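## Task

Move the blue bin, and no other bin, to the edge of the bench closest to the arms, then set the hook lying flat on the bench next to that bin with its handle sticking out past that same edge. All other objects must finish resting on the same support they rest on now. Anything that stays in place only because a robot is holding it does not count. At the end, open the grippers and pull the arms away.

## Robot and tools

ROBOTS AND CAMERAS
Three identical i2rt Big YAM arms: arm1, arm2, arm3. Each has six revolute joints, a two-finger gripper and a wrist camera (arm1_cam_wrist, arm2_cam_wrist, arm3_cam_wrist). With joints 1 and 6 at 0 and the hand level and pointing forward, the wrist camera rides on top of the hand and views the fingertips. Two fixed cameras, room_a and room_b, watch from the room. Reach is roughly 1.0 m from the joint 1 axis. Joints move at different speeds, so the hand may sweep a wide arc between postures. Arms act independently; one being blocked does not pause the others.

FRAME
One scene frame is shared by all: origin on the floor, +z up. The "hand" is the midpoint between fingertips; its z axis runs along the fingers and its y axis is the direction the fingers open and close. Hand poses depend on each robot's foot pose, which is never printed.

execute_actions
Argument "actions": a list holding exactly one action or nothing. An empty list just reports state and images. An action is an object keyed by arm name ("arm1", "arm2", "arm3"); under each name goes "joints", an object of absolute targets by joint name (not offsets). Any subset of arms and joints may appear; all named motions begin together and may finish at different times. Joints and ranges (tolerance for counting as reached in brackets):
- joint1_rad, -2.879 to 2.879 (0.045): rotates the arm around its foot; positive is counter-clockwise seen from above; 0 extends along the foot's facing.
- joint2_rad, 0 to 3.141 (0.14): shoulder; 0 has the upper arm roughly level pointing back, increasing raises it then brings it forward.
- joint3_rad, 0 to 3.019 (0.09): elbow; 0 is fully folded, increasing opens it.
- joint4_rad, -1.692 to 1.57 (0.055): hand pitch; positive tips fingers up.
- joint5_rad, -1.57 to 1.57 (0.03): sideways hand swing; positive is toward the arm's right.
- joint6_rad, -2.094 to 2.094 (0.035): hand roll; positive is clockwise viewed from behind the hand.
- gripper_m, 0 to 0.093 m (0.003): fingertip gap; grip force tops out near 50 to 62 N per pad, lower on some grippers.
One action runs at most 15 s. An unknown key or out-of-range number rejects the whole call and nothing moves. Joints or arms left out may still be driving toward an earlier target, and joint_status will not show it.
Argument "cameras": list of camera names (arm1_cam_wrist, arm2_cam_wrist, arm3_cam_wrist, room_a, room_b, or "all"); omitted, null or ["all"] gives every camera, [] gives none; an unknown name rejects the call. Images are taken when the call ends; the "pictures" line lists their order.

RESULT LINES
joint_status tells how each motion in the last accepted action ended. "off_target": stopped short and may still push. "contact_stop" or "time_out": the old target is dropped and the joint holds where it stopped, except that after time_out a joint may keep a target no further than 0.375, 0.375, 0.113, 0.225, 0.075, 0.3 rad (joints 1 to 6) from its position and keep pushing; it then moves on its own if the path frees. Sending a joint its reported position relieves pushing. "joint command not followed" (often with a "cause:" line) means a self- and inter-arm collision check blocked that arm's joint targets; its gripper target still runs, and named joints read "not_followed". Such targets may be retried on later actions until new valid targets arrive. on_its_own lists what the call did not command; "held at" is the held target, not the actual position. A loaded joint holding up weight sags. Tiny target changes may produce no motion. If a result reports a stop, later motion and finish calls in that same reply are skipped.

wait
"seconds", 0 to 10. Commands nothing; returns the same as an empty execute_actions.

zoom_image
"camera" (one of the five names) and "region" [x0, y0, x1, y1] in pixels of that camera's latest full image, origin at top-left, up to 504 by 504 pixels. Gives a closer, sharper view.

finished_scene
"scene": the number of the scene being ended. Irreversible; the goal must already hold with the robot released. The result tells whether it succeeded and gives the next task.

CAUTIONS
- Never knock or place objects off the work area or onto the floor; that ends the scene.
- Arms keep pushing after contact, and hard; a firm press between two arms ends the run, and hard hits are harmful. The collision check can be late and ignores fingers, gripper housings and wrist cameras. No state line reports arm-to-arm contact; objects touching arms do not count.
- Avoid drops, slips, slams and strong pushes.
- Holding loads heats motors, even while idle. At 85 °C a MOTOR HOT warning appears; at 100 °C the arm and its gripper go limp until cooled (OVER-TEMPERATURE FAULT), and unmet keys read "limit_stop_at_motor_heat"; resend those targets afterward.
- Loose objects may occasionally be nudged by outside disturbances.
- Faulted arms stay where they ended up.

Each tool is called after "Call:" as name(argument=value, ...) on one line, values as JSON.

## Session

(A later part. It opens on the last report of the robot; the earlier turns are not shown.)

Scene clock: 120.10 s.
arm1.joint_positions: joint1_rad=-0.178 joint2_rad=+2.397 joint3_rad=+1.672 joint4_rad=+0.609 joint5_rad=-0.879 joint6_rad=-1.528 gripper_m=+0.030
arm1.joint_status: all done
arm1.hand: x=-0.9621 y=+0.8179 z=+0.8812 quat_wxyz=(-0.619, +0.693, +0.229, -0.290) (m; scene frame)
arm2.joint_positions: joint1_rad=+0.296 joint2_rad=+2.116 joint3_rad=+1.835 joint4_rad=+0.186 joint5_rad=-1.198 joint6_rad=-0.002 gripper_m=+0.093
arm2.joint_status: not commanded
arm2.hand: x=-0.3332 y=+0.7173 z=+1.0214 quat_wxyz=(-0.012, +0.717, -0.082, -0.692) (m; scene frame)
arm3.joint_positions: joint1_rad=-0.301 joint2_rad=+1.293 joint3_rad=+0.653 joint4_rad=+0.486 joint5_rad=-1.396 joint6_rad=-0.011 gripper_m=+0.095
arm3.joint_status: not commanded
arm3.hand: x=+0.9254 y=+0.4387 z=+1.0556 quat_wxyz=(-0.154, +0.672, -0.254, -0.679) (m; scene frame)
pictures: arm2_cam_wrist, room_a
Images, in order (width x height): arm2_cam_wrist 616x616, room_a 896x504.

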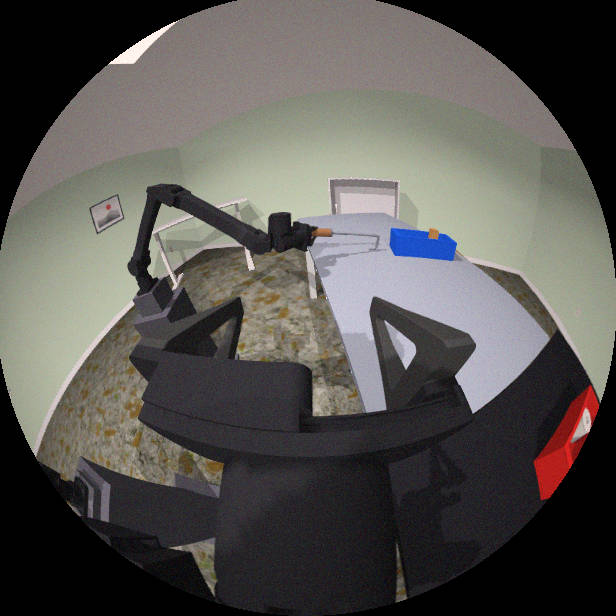

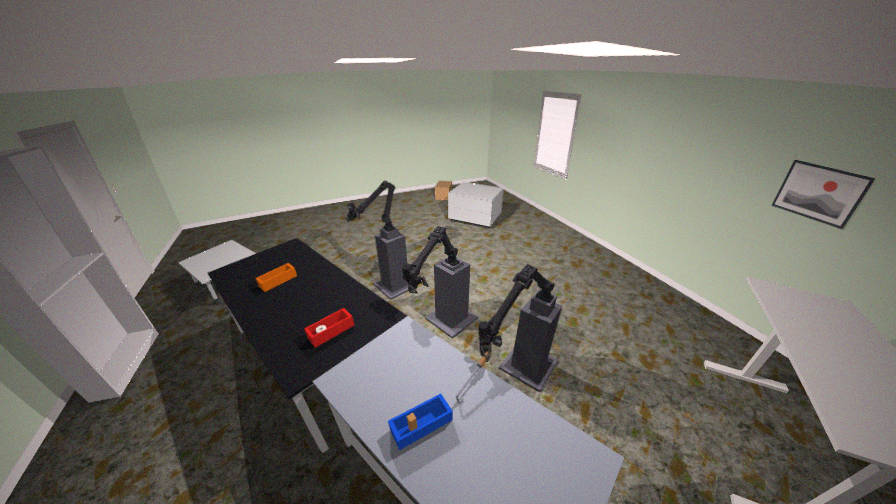

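Call:
execute_actions(actions=[{"arm1":{"joints":{"joint3_rad":2.78,"joint2_rad":2.4,"joint4_rad":0.45}}}], cameras=[])

Call:
execute_actions(actions=[{"arm1":{"joints":{"joint3_rad":2.72,"joint2_rad":2.76,"joint4_rad":0.16}}}], cameras=["arm2_cam_wrist","room_a"])

Scene clock: 124.13 s.
arm1.joint_positions: joint1_rad=-0.178 joint2_rad=+2.433 joint3_rad=+2.714 joint4_rad=+0.432 joint5_rad=-0.887 joint6_rad=-1.521 gripper_m=+0.030
arm1.joint_status: all done
arm1.hand: x=-0.9596 y=+0.8545 z=+1.3699 quat_wxyz=(-0.830, +0.402, +0.359, -0.144) (m; scene frame)
arm2.joint_positions: joint1_rad=+0.296 joint2_rad=+2.116 joint3_rad=+1.835 joint4_rad=+0.186 joint5_rad=-1.198 joint6_rad=-0.002 gripper_m=+0.093
arm2.joint_status: not commanded
arm2.hand: x=-0.3332 y=+0.7173 z=+1.0214 quat_wxyz=(-0.012, +0.717, -0.082, -0.692) (m; scene frame)
arm3.joint_positions: joint1_rad=-0.301 joint2_rad=+1.293 joint3_rad=+0.653 joint4_rad=+0.486 joint5_rad=-1.396 joint6_rad=-0.011 gripper_m=+0.095
arm3.joint_status: not commanded
arm3.hand: x=+0.9254 y=+0.4387 z=+1.0556 quat_wxyz=(-0.154, +0.672, -0.254, -0.679) (m; scene frame)
pictures: none
No camera images: the call's "cameras" was empty. Leave "cameras" out to get every camera's image.

Scene clock: 125.80 s.
arm1.joint_positions: joint1_rad=-0.178 joint2_rad=+2.855 joint3_rad=+2.664 joint4_rad=+0.152 joint5_rad=-0.878 joint6_rad=-1.529 gripper_m=+0.030
arm1.joint_status: all done
arm1.hand: x=-0.9441 y=+0.9645 z=+0.9132 quat_wxyz=(-0.644, +0.670, +0.243, -0.277) (m; scene frame)
arm2.joint_positions: joint1_rad=+0.296 joint2_rad=+2.116 joint3_rad=+1.835 joint4_rad=+0.186 joint5_rad=-1.198 joint6_rad=-0.002 gripper_m=+0.093
arm2.joint_status: not commanded
arm2.hand: x=-0.3332 y=+0.7173 z=+1.0214 quat_wxyz=(-0.012, +0.717, -0.082, -0.692) (m; scene frame)
arm3.joint_positions: joint1_rad=-0.301 joint2_rad=+1.293 joint3_rad=+0.653 joint4_rad=+0.486 joint5_rad=-1.396 joint6_rad=-0.011 gripper_m=+0.095
arm3.joint_status: not commanded
arm3.hand: x=+0.9254 y=+0.4387 z=+1.0556 quat_wxyz=(-0.154, +0.672, -0.254, -0.679) (m; scene frame)
pictures: arm2_cam_wrist, room_a
Images, in order (width x height): arm2_cam_wrist 616x616, room_a 896x504.

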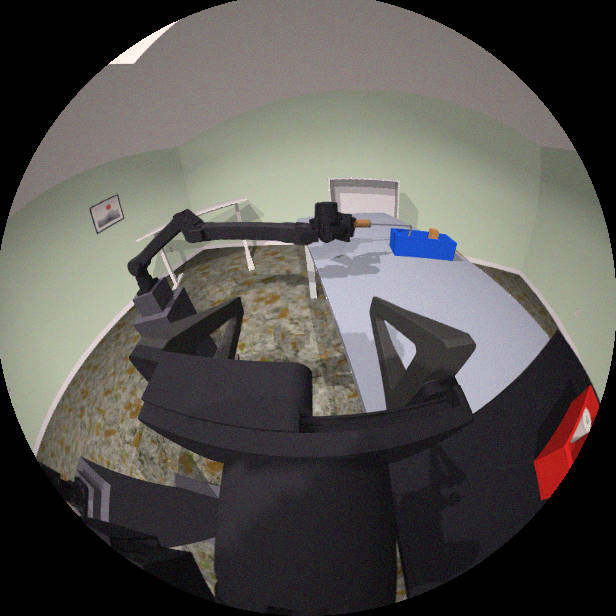

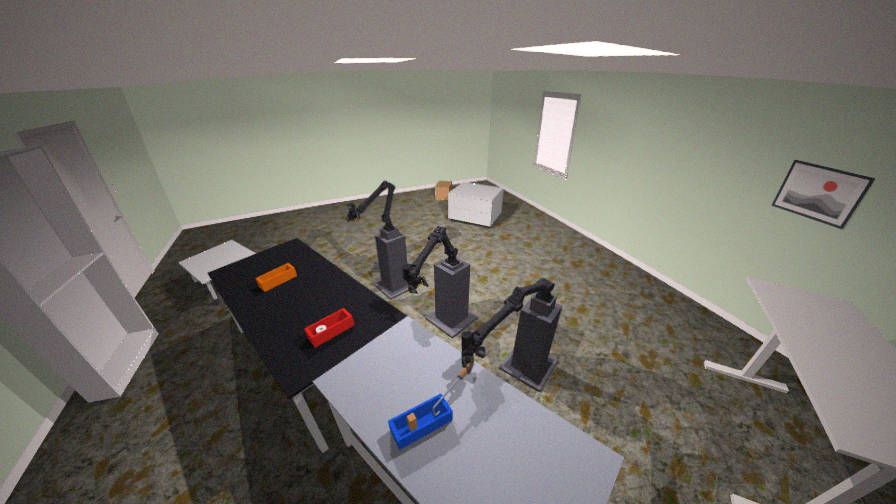

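In. Small steps.

Call:
execute_actions(actions=[{"arm1":{"joints":{"joint2_rad":2.67,"joint3_rad":2.49,"joint4_rad":0.27}}}], cameras=[])

Call:
execute_actions(actions=[{"arm1":{"joints":{"joint2_rad":2.57,"joint3_rad":2.28,"joint4_rad":0.37}}}], cameras=[])

Call:
execute_actions(actions=[{"arm1":{"joints":{"joint2_rad":2.47,"joint3_rad":2.07,"joint4_rad":0.47}}}], cameras=[])

Call:
execute_actions(actions=[{"arm1":{"joints":{"joint2_rad":2.37,"joint3_rad":1.86,"joint4_rad":0.58}}}], cameras=["arm2_cam_wrist"])

Scene clock: 131.20 s.
arm1.joint_positions: joint1_rad=-0.178 joint2_rad=+2.760 joint3_rad=+2.468 joint4_rad=+0.214 joint5_rad=-0.879 joint6_rad=-1.527 gripper_m=+0.030
arm1.joint_status: joint4_rad time_out (moved +0.062 of +0.118); the others done
arm1.on_its_own: joint4_rad reads +0.214 and still pushes toward +0.270 since a time_out
arm1.hand: x=-0.9461 y=+0.9492 z=+0.9045 quat_wxyz=(-0.631, +0.682, +0.235, -0.285) (m; scene frame)
arm2.joint_positions: joint1_rad=+0.296 joint2_rad=+2.116 joint3_rad=+1.835 joint4_rad=+0.186 joint5_rad=-1.198 joint6_rad=-0.002 gripper_m=+0.093
arm2.joint_status: not commanded
arm2.hand: x=-0.3332 y=+0.7173 z=+1.0214 quat_wxyz=(-0.012, +0.717, -0.082, -0.692) (m; scene frame)
arm3.joint_positions: joint1_rad=-0.301 joint2_rad=+1.293 joint3_rad=+0.653 joint4_rad=+0.486 joint5_rad=-1.396 joint6_rad=-0.011 gripper_m=+0.095
arm3.joint_status: not commanded
arm3.hand: x=+0.9254 y=+0.4387 z=+1.0556 quat_wxyz=(-0.154, +0.672, -0.254, -0.679) (m; scene frame)
pictures: none
No camera images: the call's "cameras" was empty. Leave "cameras" out to get every camera's image.

not run: a stop came earlier in this reply.

not run: a stop came earlier in this reply.

not run: a stop came earlier in this reply.

Call:
execute_actions(actions=[{"arm1":{"joints":{"joint2_rad":2.57,"joint3_rad":2.27,"joint4_rad":0.35}}}], cameras=[])

Call:
execute_actions(actions=[{"arm1":{"joints":{"joint2_rad":2.47,"joint3_rad":2.06,"joint4_rad":0.46}}}], cameras=[])

Call:
execute_actions(actions=[{"arm1":{"joints":{"joint2_rad":2.37,"joint3_rad":1.85,"joint4_rad":0.57}}}], cameras=["arm2_cam_wrist"])

Call:
execute_actions(actions=[{"arm1":{"joints":{"joint2_rad":2.27,"joint3_rad":1.64,"joint4_rad":0.68}}}], cameras=[])

Call:
execute_actions(actions=[{"arm1":{"joints":{"joint2_rad":2.17,"joint3_rad":1.43,"joint4_rad":0.79,"joint1_rad":-0.2,"joint5_rad":-0.9}}}], cameras=[])

Call:
execute_actions(actions=[{"arm1":{"joints":{"joint2_rad":2.07,"joint3_rad":1.22,"joint4_rad":0.9,"joint1_rad":-0.22,"joint5_rad":-0.92}}}], cameras=[])

Call:
execute_actions(actions=[{"arm1":{"joints":{"joint2_rad":1.97,"joint3_rad":1.01,"joint4_rad":1.01,"joint1_rad":-0.24,"joint5_rad":-0.94}}}], cameras=["arm2_cam_wrist","room_a"])

Scene clock: 139.57 s.
arm1.joint_positions: joint1_rad=-0.178 joint2_rad=+2.661 joint3_rad=+2.257 joint4_rad=+0.298 joint5_rad=-0.876 joint6_rad=-1.527 gripper_m=+0.030
arm1.joint_status: all done
arm1.hand: x=-0.9487 y=+0.9254 z=+0.8957 quat_wxyz=(-0.622, +0.691, +0.229, -0.288) (m; scene frame)
arm2.joint_positions: joint1_rad=+0.296 joint2_rad=+2.116 joint3_rad=+1.835 joint4_rad=+0.186 joint5_rad=-1.198 joint6_rad=-0.002 gripper_m=+0.093
arm2.joint_status: not commanded
arm2.hand: x=-0.3332 y=+0.7173 z=+1.0214 quat_wxyz=(-0.012, +0.717, -0.082, -0.692) (m; scene frame)
arm3.joint_positions: joint1_rad=-0.301 joint2_rad=+1.293 joint3_rad=+0.653 joint4_rad=+0.486 joint5_rad=-1.396 joint6_rad=-0.011 gripper_m=+0.095
arm3.joint_status: not commanded
arm3.hand: x=+0.9254 y=+0.4387 z=+1.0556 quat_wxyz=(-0.154, +0.672, -0.254, -0.679) (m; scene frame)
pictures: none
No camera images: the call's "cameras" was empty. Leave "cameras" out to get every camera's image.

Scene clock: 140.50 s.
arm1.joint_positions: joint1_rad=-0.178 joint2_rad=+2.563 joint3_rad=+2.051 joint4_rad=+0.409 joint5_rad=-0.875 joint6_rad=-1.527 gripper_m=+0.030
arm1.joint_status: all done
arm1.hand: x=-0.9524 y=+0.8945 z=+0.8943 quat_wxyz=(-0.623, +0.690, +0.230, -0.287) (m; scene frame)
arm2.joint_positions: joint1_rad=+0.296 joint2_rad=+2.116 joint3_rad=+1.835 joint4_rad=+0.186 joint5_rad=-1.198 joint6_rad=-0.002 gripper_m=+0.093
arm2.joint_status: not commanded
arm2.hand: x=-0.3332 y=+0.7173 z=+1.0214 quat_wxyz=(-0.012, +0.717, -0.082, -0.692) (m; scene frame)
arm3.joint_positions: joint1_rad=-0.301 joint2_rad=+1.293 joint3_rad=+0.653 joint4_rad=+0.486 joint5_rad=-1.396 joint6_rad=-0.011 gripper_m=+0.095
arm3.joint_status: not commanded
arm3.hand: x=+0.9254 y=+0.4387 z=+1.0556 quat_wxyz=(-0.154, +0.672, -0.254, -0.679) (m; scene frame)
pictures: none
No camera images: the call's "cameras" was empty. Leave "cameras" out to get every camera's image.

Scene clock: 141.47 s.
arm1.joint_positions: joint1_rad=-0.178 joint2_rad=+2.458 joint3_rad=+1.839 joint4_rad=+0.516 joint5_rad=-0.875 joint6_rad=-1.527 gripper_m=+0.030
arm1.joint_status: all done
arm1.hand: x=-0.9574 y=+0.8551 z=+0.8953 quat_wxyz=(-0.623, +0.690, +0.230, -0.287) (m; scene frame)
arm2.joint_positions: joint1_rad=+0.296 joint2_rad=+2.116 joint3_rad=+1.835 joint4_rad=+0.186 joint5_rad=-1.198 joint6_rad=-0.002 gripper_m=+0.093
arm2.joint_status: not commanded
arm2.hand: x=-0.3332 y=+0.7173 z=+1.0214 quat_wxyz=(-0.012, +0.717, -0.082, -0.692) (m; scene frame)
arm3.joint_positions: joint1_rad=-0.301 joint2_rad=+1.293 joint3_rad=+0.653 joint4_rad=+0.486 joint5_rad=-1.396 joint6_rad=-0.011 gripper_m=+0.095
arm3.joint_status: not commanded
arm3.hand: x=+0.9254 y=+0.4387 z=+1.0556 quat_wxyz=(-0.154, +0.672, -0.254, -0.679) (m; scene frame)
pictures: arm2_cam_wrist
Images, in order (width x height): arm2_cam_wrist 616x616.

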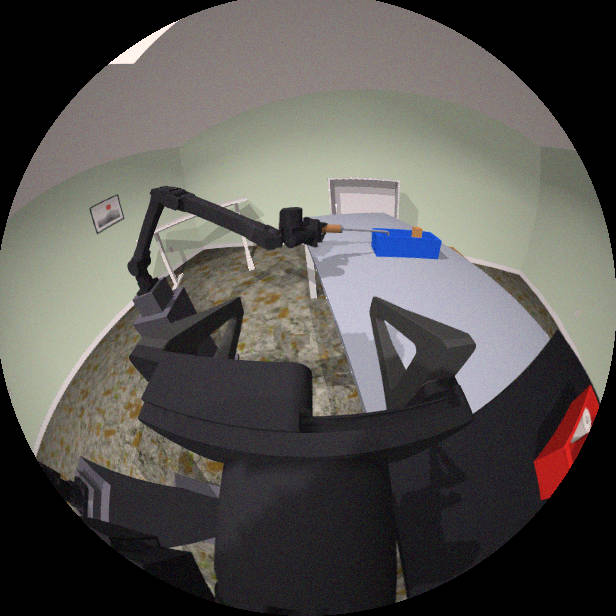

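Scene clock: 142.40 s.
arm1.joint_positions: joint1_rad=-0.178 joint2_rad=+2.353 joint3_rad=+1.630 joint4_rad=+0.625 joint5_rad=-0.876 joint6_rad=-1.527 gripper_m=+0.030
arm1.joint_status: all done
arm1.hand: x=-0.9631 y=+0.8095 z=+0.8989 quat_wxyz=(-0.625, +0.688, +0.231, -0.287) (m; scene frame)
arm2.joint_positions: joint1_rad=+0.296 joint2_rad=+2.116 joint3_rad=+1.835 joint4_rad=+0.186 joint5_rad=-1.198 joint6_rad=-0.002 gripper_m=+0.093
arm2.joint_status: not commanded
arm2.hand: x=-0.3332 y=+0.7173 z=+1.0214 quat_wxyz=(-0.012, +0.717, -0.082, -0.692) (m; scene frame)
arm3.joint_positions: joint1_rad=-0.301 joint2_rad=+1.293 joint3_rad=+0.653 joint4_rad=+0.486 joint5_rad=-1.396 joint6_rad=-0.011 gripper_m=+0.095
arm3.joint_status: not commanded
arm3.hand: x=+0.9254 y=+0.4387 z=+1.0556 quat_wxyz=(-0.154, +0.672, -0.254, -0.679) (m; scene frame)
pictures: none
No camera images: the call's "cameras" was empty. Leave "cameras" out to get every camera's image.

Scene clock: 143.33 s.
arm1.joint_positions: joint1_rad=-0.193 joint2_rad=+2.246 joint3_rad=+1.421 joint4_rad=+0.736 joint5_rad=-0.896 joint6_rad=-1.527 gripper_m=+0.030
arm1.joint_status: all done
arm1.hand: x=-0.9605 y=+0.7555 z=+0.9046 quat_wxyz=(-0.627, +0.685, +0.234, -0.287) (m; scene frame)
arm2.joint_positions: joint1_rad=+0.296 joint2_rad=+2.116 joint3_rad=+1.835 joint4_rad=+0.186 joint5_rad=-1.198 joint6_rad=-0.002 gripper_m=+0.093
arm2.joint_status: not commanded
arm2.hand: x=-0.3332 y=+0.7173 z=+1.0214 quat_wxyz=(-0.012, +0.717, -0.082, -0.692) (m; scene frame)
arm3.joint_positions: joint1_rad=-0.301 joint2_rad=+1.293 joint3_rad=+0.653 joint4_rad=+0.486 joint5_rad=-1.396 joint6_rad=-0.011 gripper_m=+0.095
arm3.joint_status: not commanded
arm3.hand: x=+0.9254 y=+0.4387 z=+1.0556 quat_wxyz=(-0.154, +0.672, -0.254, -0.679) (m; scene frame)
pictures: none
No camera images: the call's "cameras" was empty. Leave "cameras" out to get every camera's image.

Scene clock: 144.27 s.
arm1.joint_positions: joint1_rad=-0.215 joint2_rad=+2.138 joint3_rad=+1.211 joint4_rad=+0.847 joint5_rad=-0.916 joint6_rad=-1.527 gripper_m=+0.030
arm1.joint_status: all done
arm1.hand: x=-0.9559 y=+0.6954 z=+0.9097 quat_wxyz=(-0.631, +0.683, +0.234, -0.286) (m; scene frame)
arm2.joint_positions: joint1_rad=+0.296 joint2_rad=+2.116 joint3_rad=+1.835 joint4_rad=+0.186 joint5_rad=-1.198 joint6_rad=-0.002 gripper_m=+0.093
arm2.joint_status: not commanded
arm2.hand: x=-0.3332 y=+0.7173 z=+1.0214 quat_wxyz=(-0.012, +0.717, -0.082, -0.692) (m; scene frame)
arm3.joint_positions: joint1_rad=-0.301 joint2_rad=+1.293 joint3_rad=+0.653 joint4_rad=+0.486 joint5_rad=-1.396 joint6_rad=-0.011 gripper_m=+0.095
arm3.joint_status: not commanded
arm3.hand: x=+0.9254 y=+0.4387 z=+1.0556 quat_wxyz=(-0.154, +0.672, -0.254, -0.679) (m; scene frame)
pictures: none
No camera images: the call's "cameras" was empty. Leave "cameras" out to get every camera's image.

Scene clock: 145.17 s.
arm1.joint_positions: joint1_rad=-0.234 joint2_rad=+2.031 joint3_rad=+1.001 joint4_rad=+0.957 joint5_rad=-0.936 joint6_rad=-1.527 gripper_m=+0.030
arm1.joint_status: all done
arm1.hand: x=-0.9568 y=+0.6302 z=+0.9152 quat_wxyz=(-0.633, +0.680, +0.235, -0.285) (m; scene frame)
arm2.joint_positions: joint1_rad=+0.296 joint2_rad=+2.116 joint3_rad=+1.835 joint4_rad=+0.186 joint5_rad=-1.198 joint6_rad=-0.002 gripper_m=+0.093
arm2.joint_status: not commanded
arm2.hand: x=-0.3332 y=+0.7173 z=+1.0214 quat_wxyz=(-0.012, +0.717, -0.082, -0.692) (m; scene frame)
arm3.joint_positions: joint1_rad=-0.301 joint2_rad=+1.293 joint3_rad=+0.653 joint4_rad=+0.486 joint5_rad=-1.396 joint6_rad=-0.011 gripper_m=+0.095
arm3.joint_status: not commanded
arm3.hand: x=+0.9254 y=+0.4387 z=+1.0556 quat_wxyz=(-0.154, +0.672, -0.254, -0.679) (m; scene frame)
pictures: arm2_cam_wrist, room_a
Images, in order (width x height): arm2_cam_wrist 616x616, room_a 896x504.

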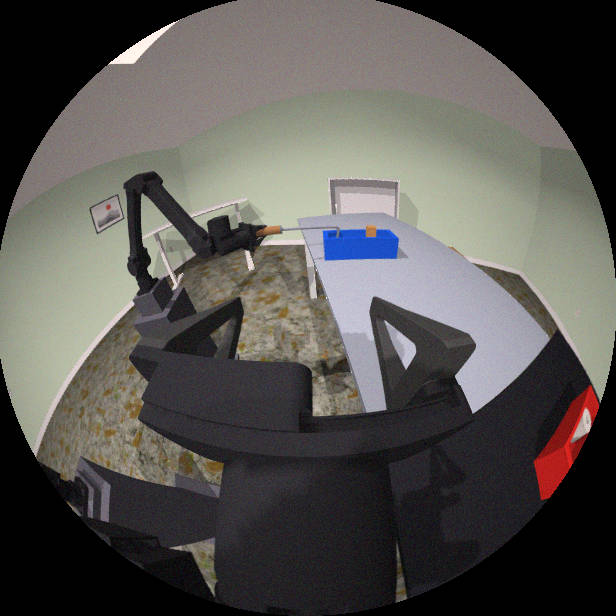

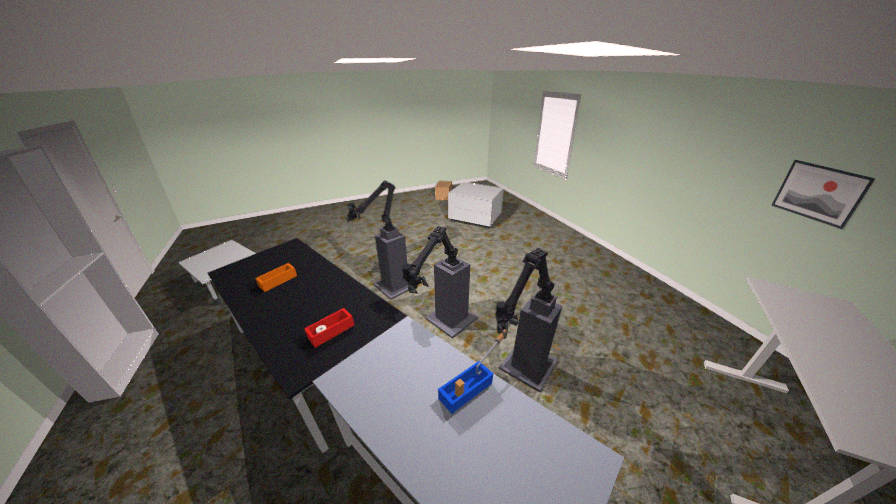

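Call:
execute_actions(actions=[{"arm1":{"joints":{"joint2_rad":1.93,"joint3_rad":0.91,"joint4_rad":1.06}}}], cameras=[])

Call:
execute_actions(actions=[{"arm1":{"joints":{"joint3_rad":1.15,"joint4_rad":1.3}}}], cameras=[])

Call:
execute_actions(actions=[{"arm1":{"joints":{"joint1_rad":-0.31,"joint2_rad":2.1,"joint3_rad":1.3,"joint4_rad":1.5,"joint5_rad":0,"joint6_rad":0}}}], cameras=["arm2_cam_wrist","room_a"])

Scene clock: 152.80 s.
arm1.joint_positions: joint1_rad=-0.234 joint2_rad=+1.995 joint3_rad=+0.899 joint4_rad=+1.006 joint5_rad=-0.936 joint6_rad=-1.527 gripper_m=+0.030
arm1.joint_status: all done
arm1.hand: x=-0.9627 y=+0.5972 z=+0.9069 quat_wxyz=(-0.627, +0.685, +0.232, -0.289) (m; scene frame)
arm2.joint_positions: joint1_rad=+0.296 joint2_rad=+2.116 joint3_rad=+1.835 joint4_rad=+0.186 joint5_rad=-1.198 joint6_rad=-0.002 gripper_m=+0.093
arm2.joint_status: not commanded
arm2.hand: x=-0.3332 y=+0.7173 z=+1.0214 quat_wxyz=(-0.012, +0.717, -0.082, -0.692) (m; scene frame)
arm3.joint_positions: joint1_rad=-0.301 joint2_rad=+1.293 joint3_rad=+0.653 joint4_rad=+0.486 joint5_rad=-1.396 joint6_rad=-0.011 gripper_m=+0.095
arm3.joint_status: not commanded
arm3.hand: x=+0.9254 y=+0.4387 z=+1.0556 quat_wxyz=(-0.154, +0.672, -0.254, -0.679) (m; scene frame)
pictures: none
No camera images: the call's "cameras" was empty. Leave "cameras" out to get every camera's image.

Scene clock: 153.87 s.
arm1.joint_positions: joint1_rad=-0.234 joint2_rad=+1.978 joint3_rad=+1.098 joint4_rad=+1.255 joint5_rad=-0.945 joint6_rad=-1.520 gripper_m=+0.030
arm1.joint_status: all done
arm1.hand: x=-0.9550 y=+0.6455 z=+1.0370 quat_wxyz=(-0.754, +0.536, +0.319, -0.205) (m; scene frame)
arm2.joint_positions: joint1_rad=+0.296 joint2_rad=+2.116 joint3_rad=+1.835 joint4_rad=+0.186 joint5_rad=-1.198 joint6_rad=-0.002 gripper_m=+0.093
arm2.joint_status: not commanded
arm2.hand: x=-0.3332 y=+0.7173 z=+1.0214 quat_wxyz=(-0.012, +0.717, -0.082, -0.692) (m; scene frame)
arm3.joint_positions: joint1_rad=-0.301 joint2_rad=+1.293 joint3_rad=+0.653 joint4_rad=+0.486 joint5_rad=-1.396 joint6_rad=-0.011 gripper_m=+0.095
arm3.joint_status: not commanded
arm3.hand: x=+0.9254 y=+0.4387 z=+1.0556 quat_wxyz=(-0.154, +0.672, -0.254, -0.679) (m; scene frame)
pictures: none
No camera images: the call's "cameras" was empty. Leave "cameras" out to get every camera's image.

Scene clock: 157.30 s.
arm1.joint_positions: joint1_rad=-0.314 joint2_rad=+2.127 joint3_rad=+1.228 joint4_rad=+1.443 joint5_rad=-0.001 joint6_rad=-0.018 gripper_m=+0.030
arm1.joint_status: joint4_rad time_out (moved +0.188 of +0.245); the others done
arm1.on_its_own: joint4_rad reads +1.443 and still pushes toward +1.500 since a time_out
arm1.hand: x=-0.7455 y=+0.6936 z=+1.0621 quat_wxyz=(-0.698, +0.299, -0.381, -0.527) (m; scene frame)
arm2.joint_positions: joint1_rad=+0.296 joint2_rad=+2.116 joint3_rad=+1.835 joint4_rad=+0.186 joint5_rad=-1.198 joint6_rad=-0.002 gripper_m=+0.093
arm2.joint_status: not commanded
arm2.hand: x=-0.3332 y=+0.7173 z=+1.0214 quat_wxyz=(-0.012, +0.717, -0.082, -0.692) (m; scene frame)
arm3.joint_positions: joint1_rad=-0.301 joint2_rad=+1.293 joint3_rad=+0.653 joint4_rad=+0.486 joint5_rad=-1.396 joint6_rad=-0.011 gripper_m=+0.095
arm3.joint_status: not commanded
arm3.hand: x=+0.9254 y=+0.4387 z=+1.0556 quat_wxyz=(-0.154, +0.672, -0.254, -0.679) (m; scene frame)
pictures: arm2_cam_wrist, room_a
Images, in order (width x height): arm2_cam_wrist 616x616, room_a 896x504.

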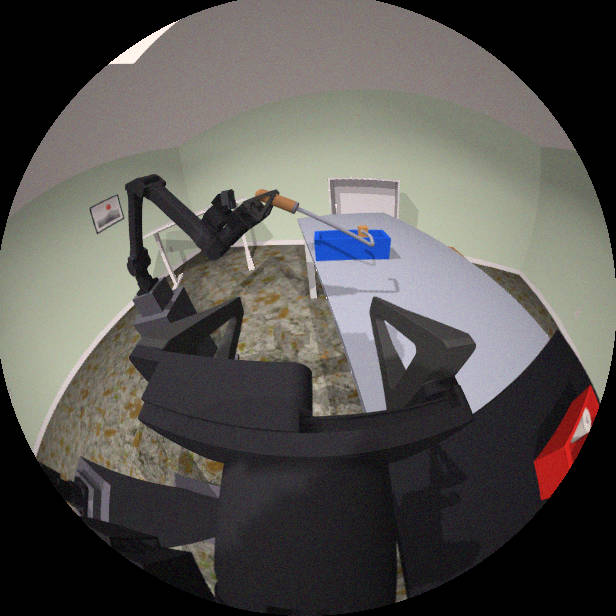

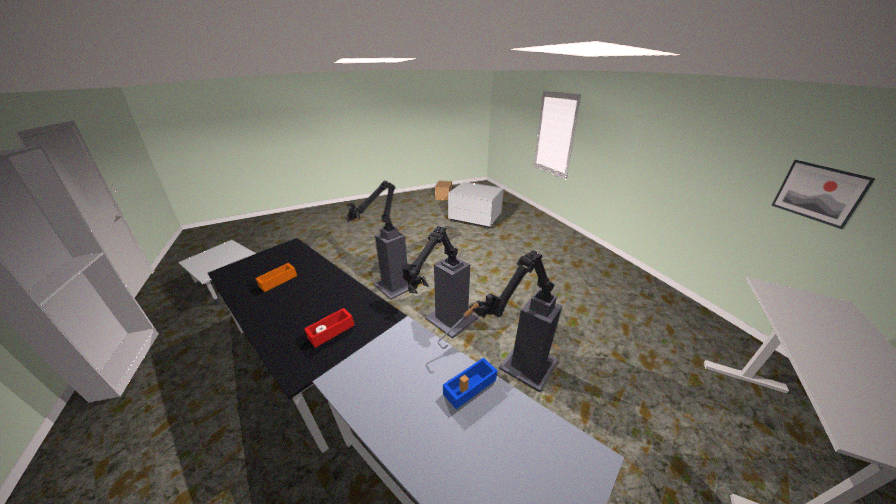

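Call:
execute_actions(actions=[{"arm1":{"joints":{"joint1_rad":-0.26,"joint2_rad":2.4,"joint3_rad":1.5,"joint4_rad":1.56}}}], cameras=[])

Call:
execute_actions(actions=[{"arm1":{"joints":{"joint2_rad":2.65,"joint3_rad":1.6}}}], cameras=["arm2_cam_wrist","room_a"])

Scene clock: 160.47 s.
arm1.joint_positions: joint1_rad=-0.257 joint2_rad=+2.457 joint3_rad=+1.438 joint4_rad=+1.513 joint5_rad=-0.001 joint6_rad=-0.013 gripper_m=+0.030
arm1.joint_status: all done
arm1.hand: x=-0.7756 y=+0.7513 z=+0.9264 quat_wxyz=(-0.672, +0.323, -0.390, -0.540) (m; scene frame)
arm2.joint_positions: joint1_rad=+0.296 joint2_rad=+2.116 joint3_rad=+1.835 joint4_rad=+0.186 joint5_rad=-1.198 joint6_rad=-0.002 gripper_m=+0.093
arm2.joint_status: not commanded
arm2.hand: x=-0.3332 y=+0.7173 z=+1.0214 quat_wxyz=(-0.012, +0.717, -0.082, -0.692) (m; scene frame)
arm3.joint_positions: joint1_rad=-0.301 joint2_rad=+1.293 joint3_rad=+0.653 joint4_rad=+0.486 joint5_rad=-1.396 joint6_rad=-0.011 gripper_m=+0.095
arm3.joint_status: not commanded
arm3.hand: x=+0.9254 y=+0.4387 z=+1.0556 quat_wxyz=(-0.154, +0.672, -0.254, -0.679) (m; scene frame)
pictures: none
No camera images: the call's "cameras" was empty. Leave "cameras" out to get every camera's image.

Scene clock: 161.60 s.
arm1.joint_positions: joint1_rad=-0.257 joint2_rad=+2.671 joint3_rad=+1.561 joint4_rad=+1.538 joint5_rad=-0.001 joint6_rad=-0.013 gripper_m=+0.030
arm1.joint_status: all done
arm1.hand: x=-0.7734 y=+0.7615 z=+0.8195 quat_wxyz=(-0.659, +0.341, -0.412, -0.530) (m; scene frame)
arm2.joint_positions: joint1_rad=+0.296 joint2_rad=+2.116 joint3_rad=+1.835 joint4_rad=+0.186 joint5_rad=-1.198 joint6_rad=-0.002 gripper_m=+0.093
arm2.joint_status: not commanded
arm2.hand: x=-0.3332 y=+0.7173 z=+1.0214 quat_wxyz=(-0.012, +0.717, -0.082, -0.692) (m; scene frame)
arm3.joint_positions: joint1_rad=-0.301 joint2_rad=+1.293 joint3_rad=+0.653 joint4_rad=+0.486 joint5_rad=-1.396 joint6_rad=-0.011 gripper_m=+0.095
arm3.joint_status: not commanded
arm3.hand: x=+0.9254 y=+0.4387 z=+1.0556 quat_wxyz=(-0.154, +0.672, -0.254, -0.679) (m; scene frame)
pictures: arm2_cam_wrist, room_a
Images, in order (width x height): arm2_cam_wrist 616x616, room_a 896x504.

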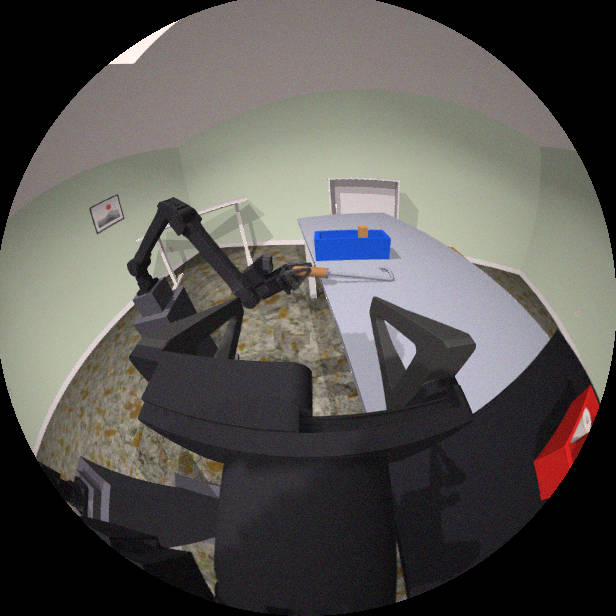

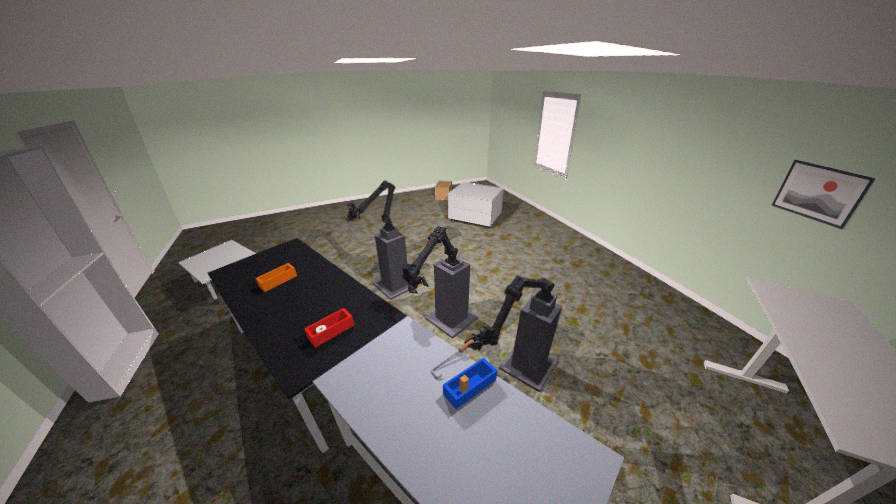

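Close enough; slightly forward/down, release, and retreat via the elbow.

Call:
execute_actions(actions=[{"arm1":{"joints":{"joint4_rad":1.47}}}], cameras=[])

Call:
execute_actions(actions=[{"arm1":{"joints":{"gripper_m":0.093}}}], cameras=[])

Call:
execute_actions(actions=[{"arm1":{"joints":{"joint3_rad":0.95,"joint2_rad":2.55}}}], cameras=["arm2_cam_wrist","room_a"])

Scene clock: 164.77 s.
arm1.joint_positions: joint1_rad=-0.257 joint2_rad=+2.671 joint3_rad=+1.561 joint4_rad=+1.494 joint5_rad=-0.001 joint6_rad=-0.013 gripper_m=+0.030
arm1.joint_status: all done
arm1.hand: x=-0.7725 y=+0.7659 z=+0.8095 quat_wxyz=(-0.649, +0.353, -0.426, -0.522) (m; scene frame)
arm2.joint_positions: joint1_rad=+0.296 joint2_rad=+2.116 joint3_rad=+1.835 joint4_rad=+0.186 joint5_rad=-1.198 joint6_rad=-0.002 gripper_m=+0.093
arm2.joint_status: not commanded
arm2.hand: x=-0.3332 y=+0.7173 z=+1.0214 quat_wxyz=(-0.012, +0.717, -0.082, -0.692) (m; scene frame)
arm3.joint_positions: joint1_rad=-0.301 joint2_rad=+1.293 joint3_rad=+0.653 joint4_rad=+0.486 joint5_rad=-1.396 joint6_rad=-0.011 gripper_m=+0.095
arm3.joint_status: not commanded
arm3.hand: x=+0.9254 y=+0.4387 z=+1.0556 quat_wxyz=(-0.154, +0.672, -0.254, -0.679) (m; scene frame)
pictures: none
No camera images: the call's "cameras" was empty. Leave "cameras" out to get every camera's image.

Scene clock: 165.47 s.
arm1.joint_positions: joint1_rad=-0.257 joint2_rad=+2.671 joint3_rad=+1.561 joint4_rad=+1.486 joint5_rad=-0.001 joint6_rad=-0.013 gripper_m=+0.093
arm1.joint_status: all done
arm1.hand: x=-0.7724 y=+0.7665 z=+0.8078 quat_wxyz=(-0.648, +0.355, -0.429, -0.521) (m; scene frame)
arm2.joint_positions: joint1_rad=+0.296 joint2_rad=+2.116 joint3_rad=+1.835 joint4_rad=+0.186 joint5_rad=-1.198 joint6_rad=-0.002 gripper_m=+0.093
arm2.joint_status: not commanded
arm2.hand: x=-0.3332 y=+0.7173 z=+1.0214 quat_wxyz=(-0.012, +0.717, -0.082, -0.692) (m; scene frame)
arm3.joint_positions: joint1_rad=-0.301 joint2_rad=+1.293 joint3_rad=+0.653 joint4_rad=+0.486 joint5_rad=-1.396 joint6_rad=-0.011 gripper_m=+0.095
arm3.joint_status: not commanded
arm3.hand: x=+0.9254 y=+0.4387 z=+1.0556 quat_wxyz=(-0.154, +0.672, -0.254, -0.679) (m; scene frame)
pictures: none
No camera images: the call's "cameras" was empty. Leave "cameras" out to get every camera's image.

Scene clock: 166.73 s.
arm1.joint_positions: joint1_rad=-0.257 joint2_rad=+2.552 joint3_rad=+0.954 joint4_rad=+1.482 joint5_rad=-0.001 joint6_rad=-0.013 gripper_m=+0.093
arm1.joint_status: all done
arm1.hand: x=-0.8084 y=+0.5914 z=+0.6900 quat_wxyz=(-0.523, +0.473, -0.572, -0.420) (m; scene frame)
arm2.joint_positions: joint1_rad=+0.296 joint2_rad=+2.116 joint3_rad=+1.835 joint4_rad=+0.186 joint5_rad=-1.198 joint6_rad=-0.002 gripper_m=+0.093
arm2.joint_status: not commanded
arm2.hand: x=-0.3332 y=+0.7173 z=+1.0214 quat_wxyz=(-0.012, +0.717, -0.082, -0.692) (m; scene frame)
arm3.joint_positions: joint1_rad=-0.301 joint2_rad=+1.293 joint3_rad=+0.653 joint4_rad=+0.486 joint5_rad=-1.396 joint6_rad=-0.011 gripper_m=+0.095
arm3.joint_status: not commanded
arm3.hand: x=+0.9254 y=+0.4387 z=+1.0556 quat_wxyz=(-0.154, +0.672, -0.254, -0.679) (m; scene frame)
pictures: arm2_cam_wrist, room_a
Images, in order (width x height): arm2_cam_wrist 616x616, room_a 896x504.

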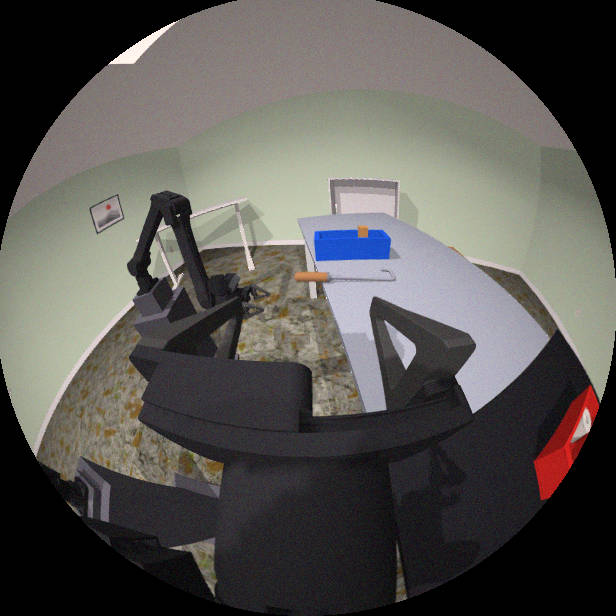

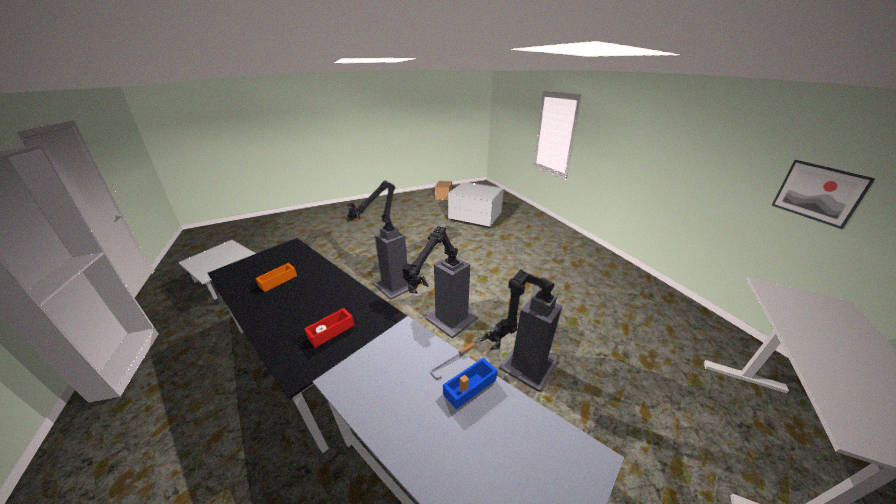

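Call:
finished_scene(scene=1)

The scene is finished: the task was done.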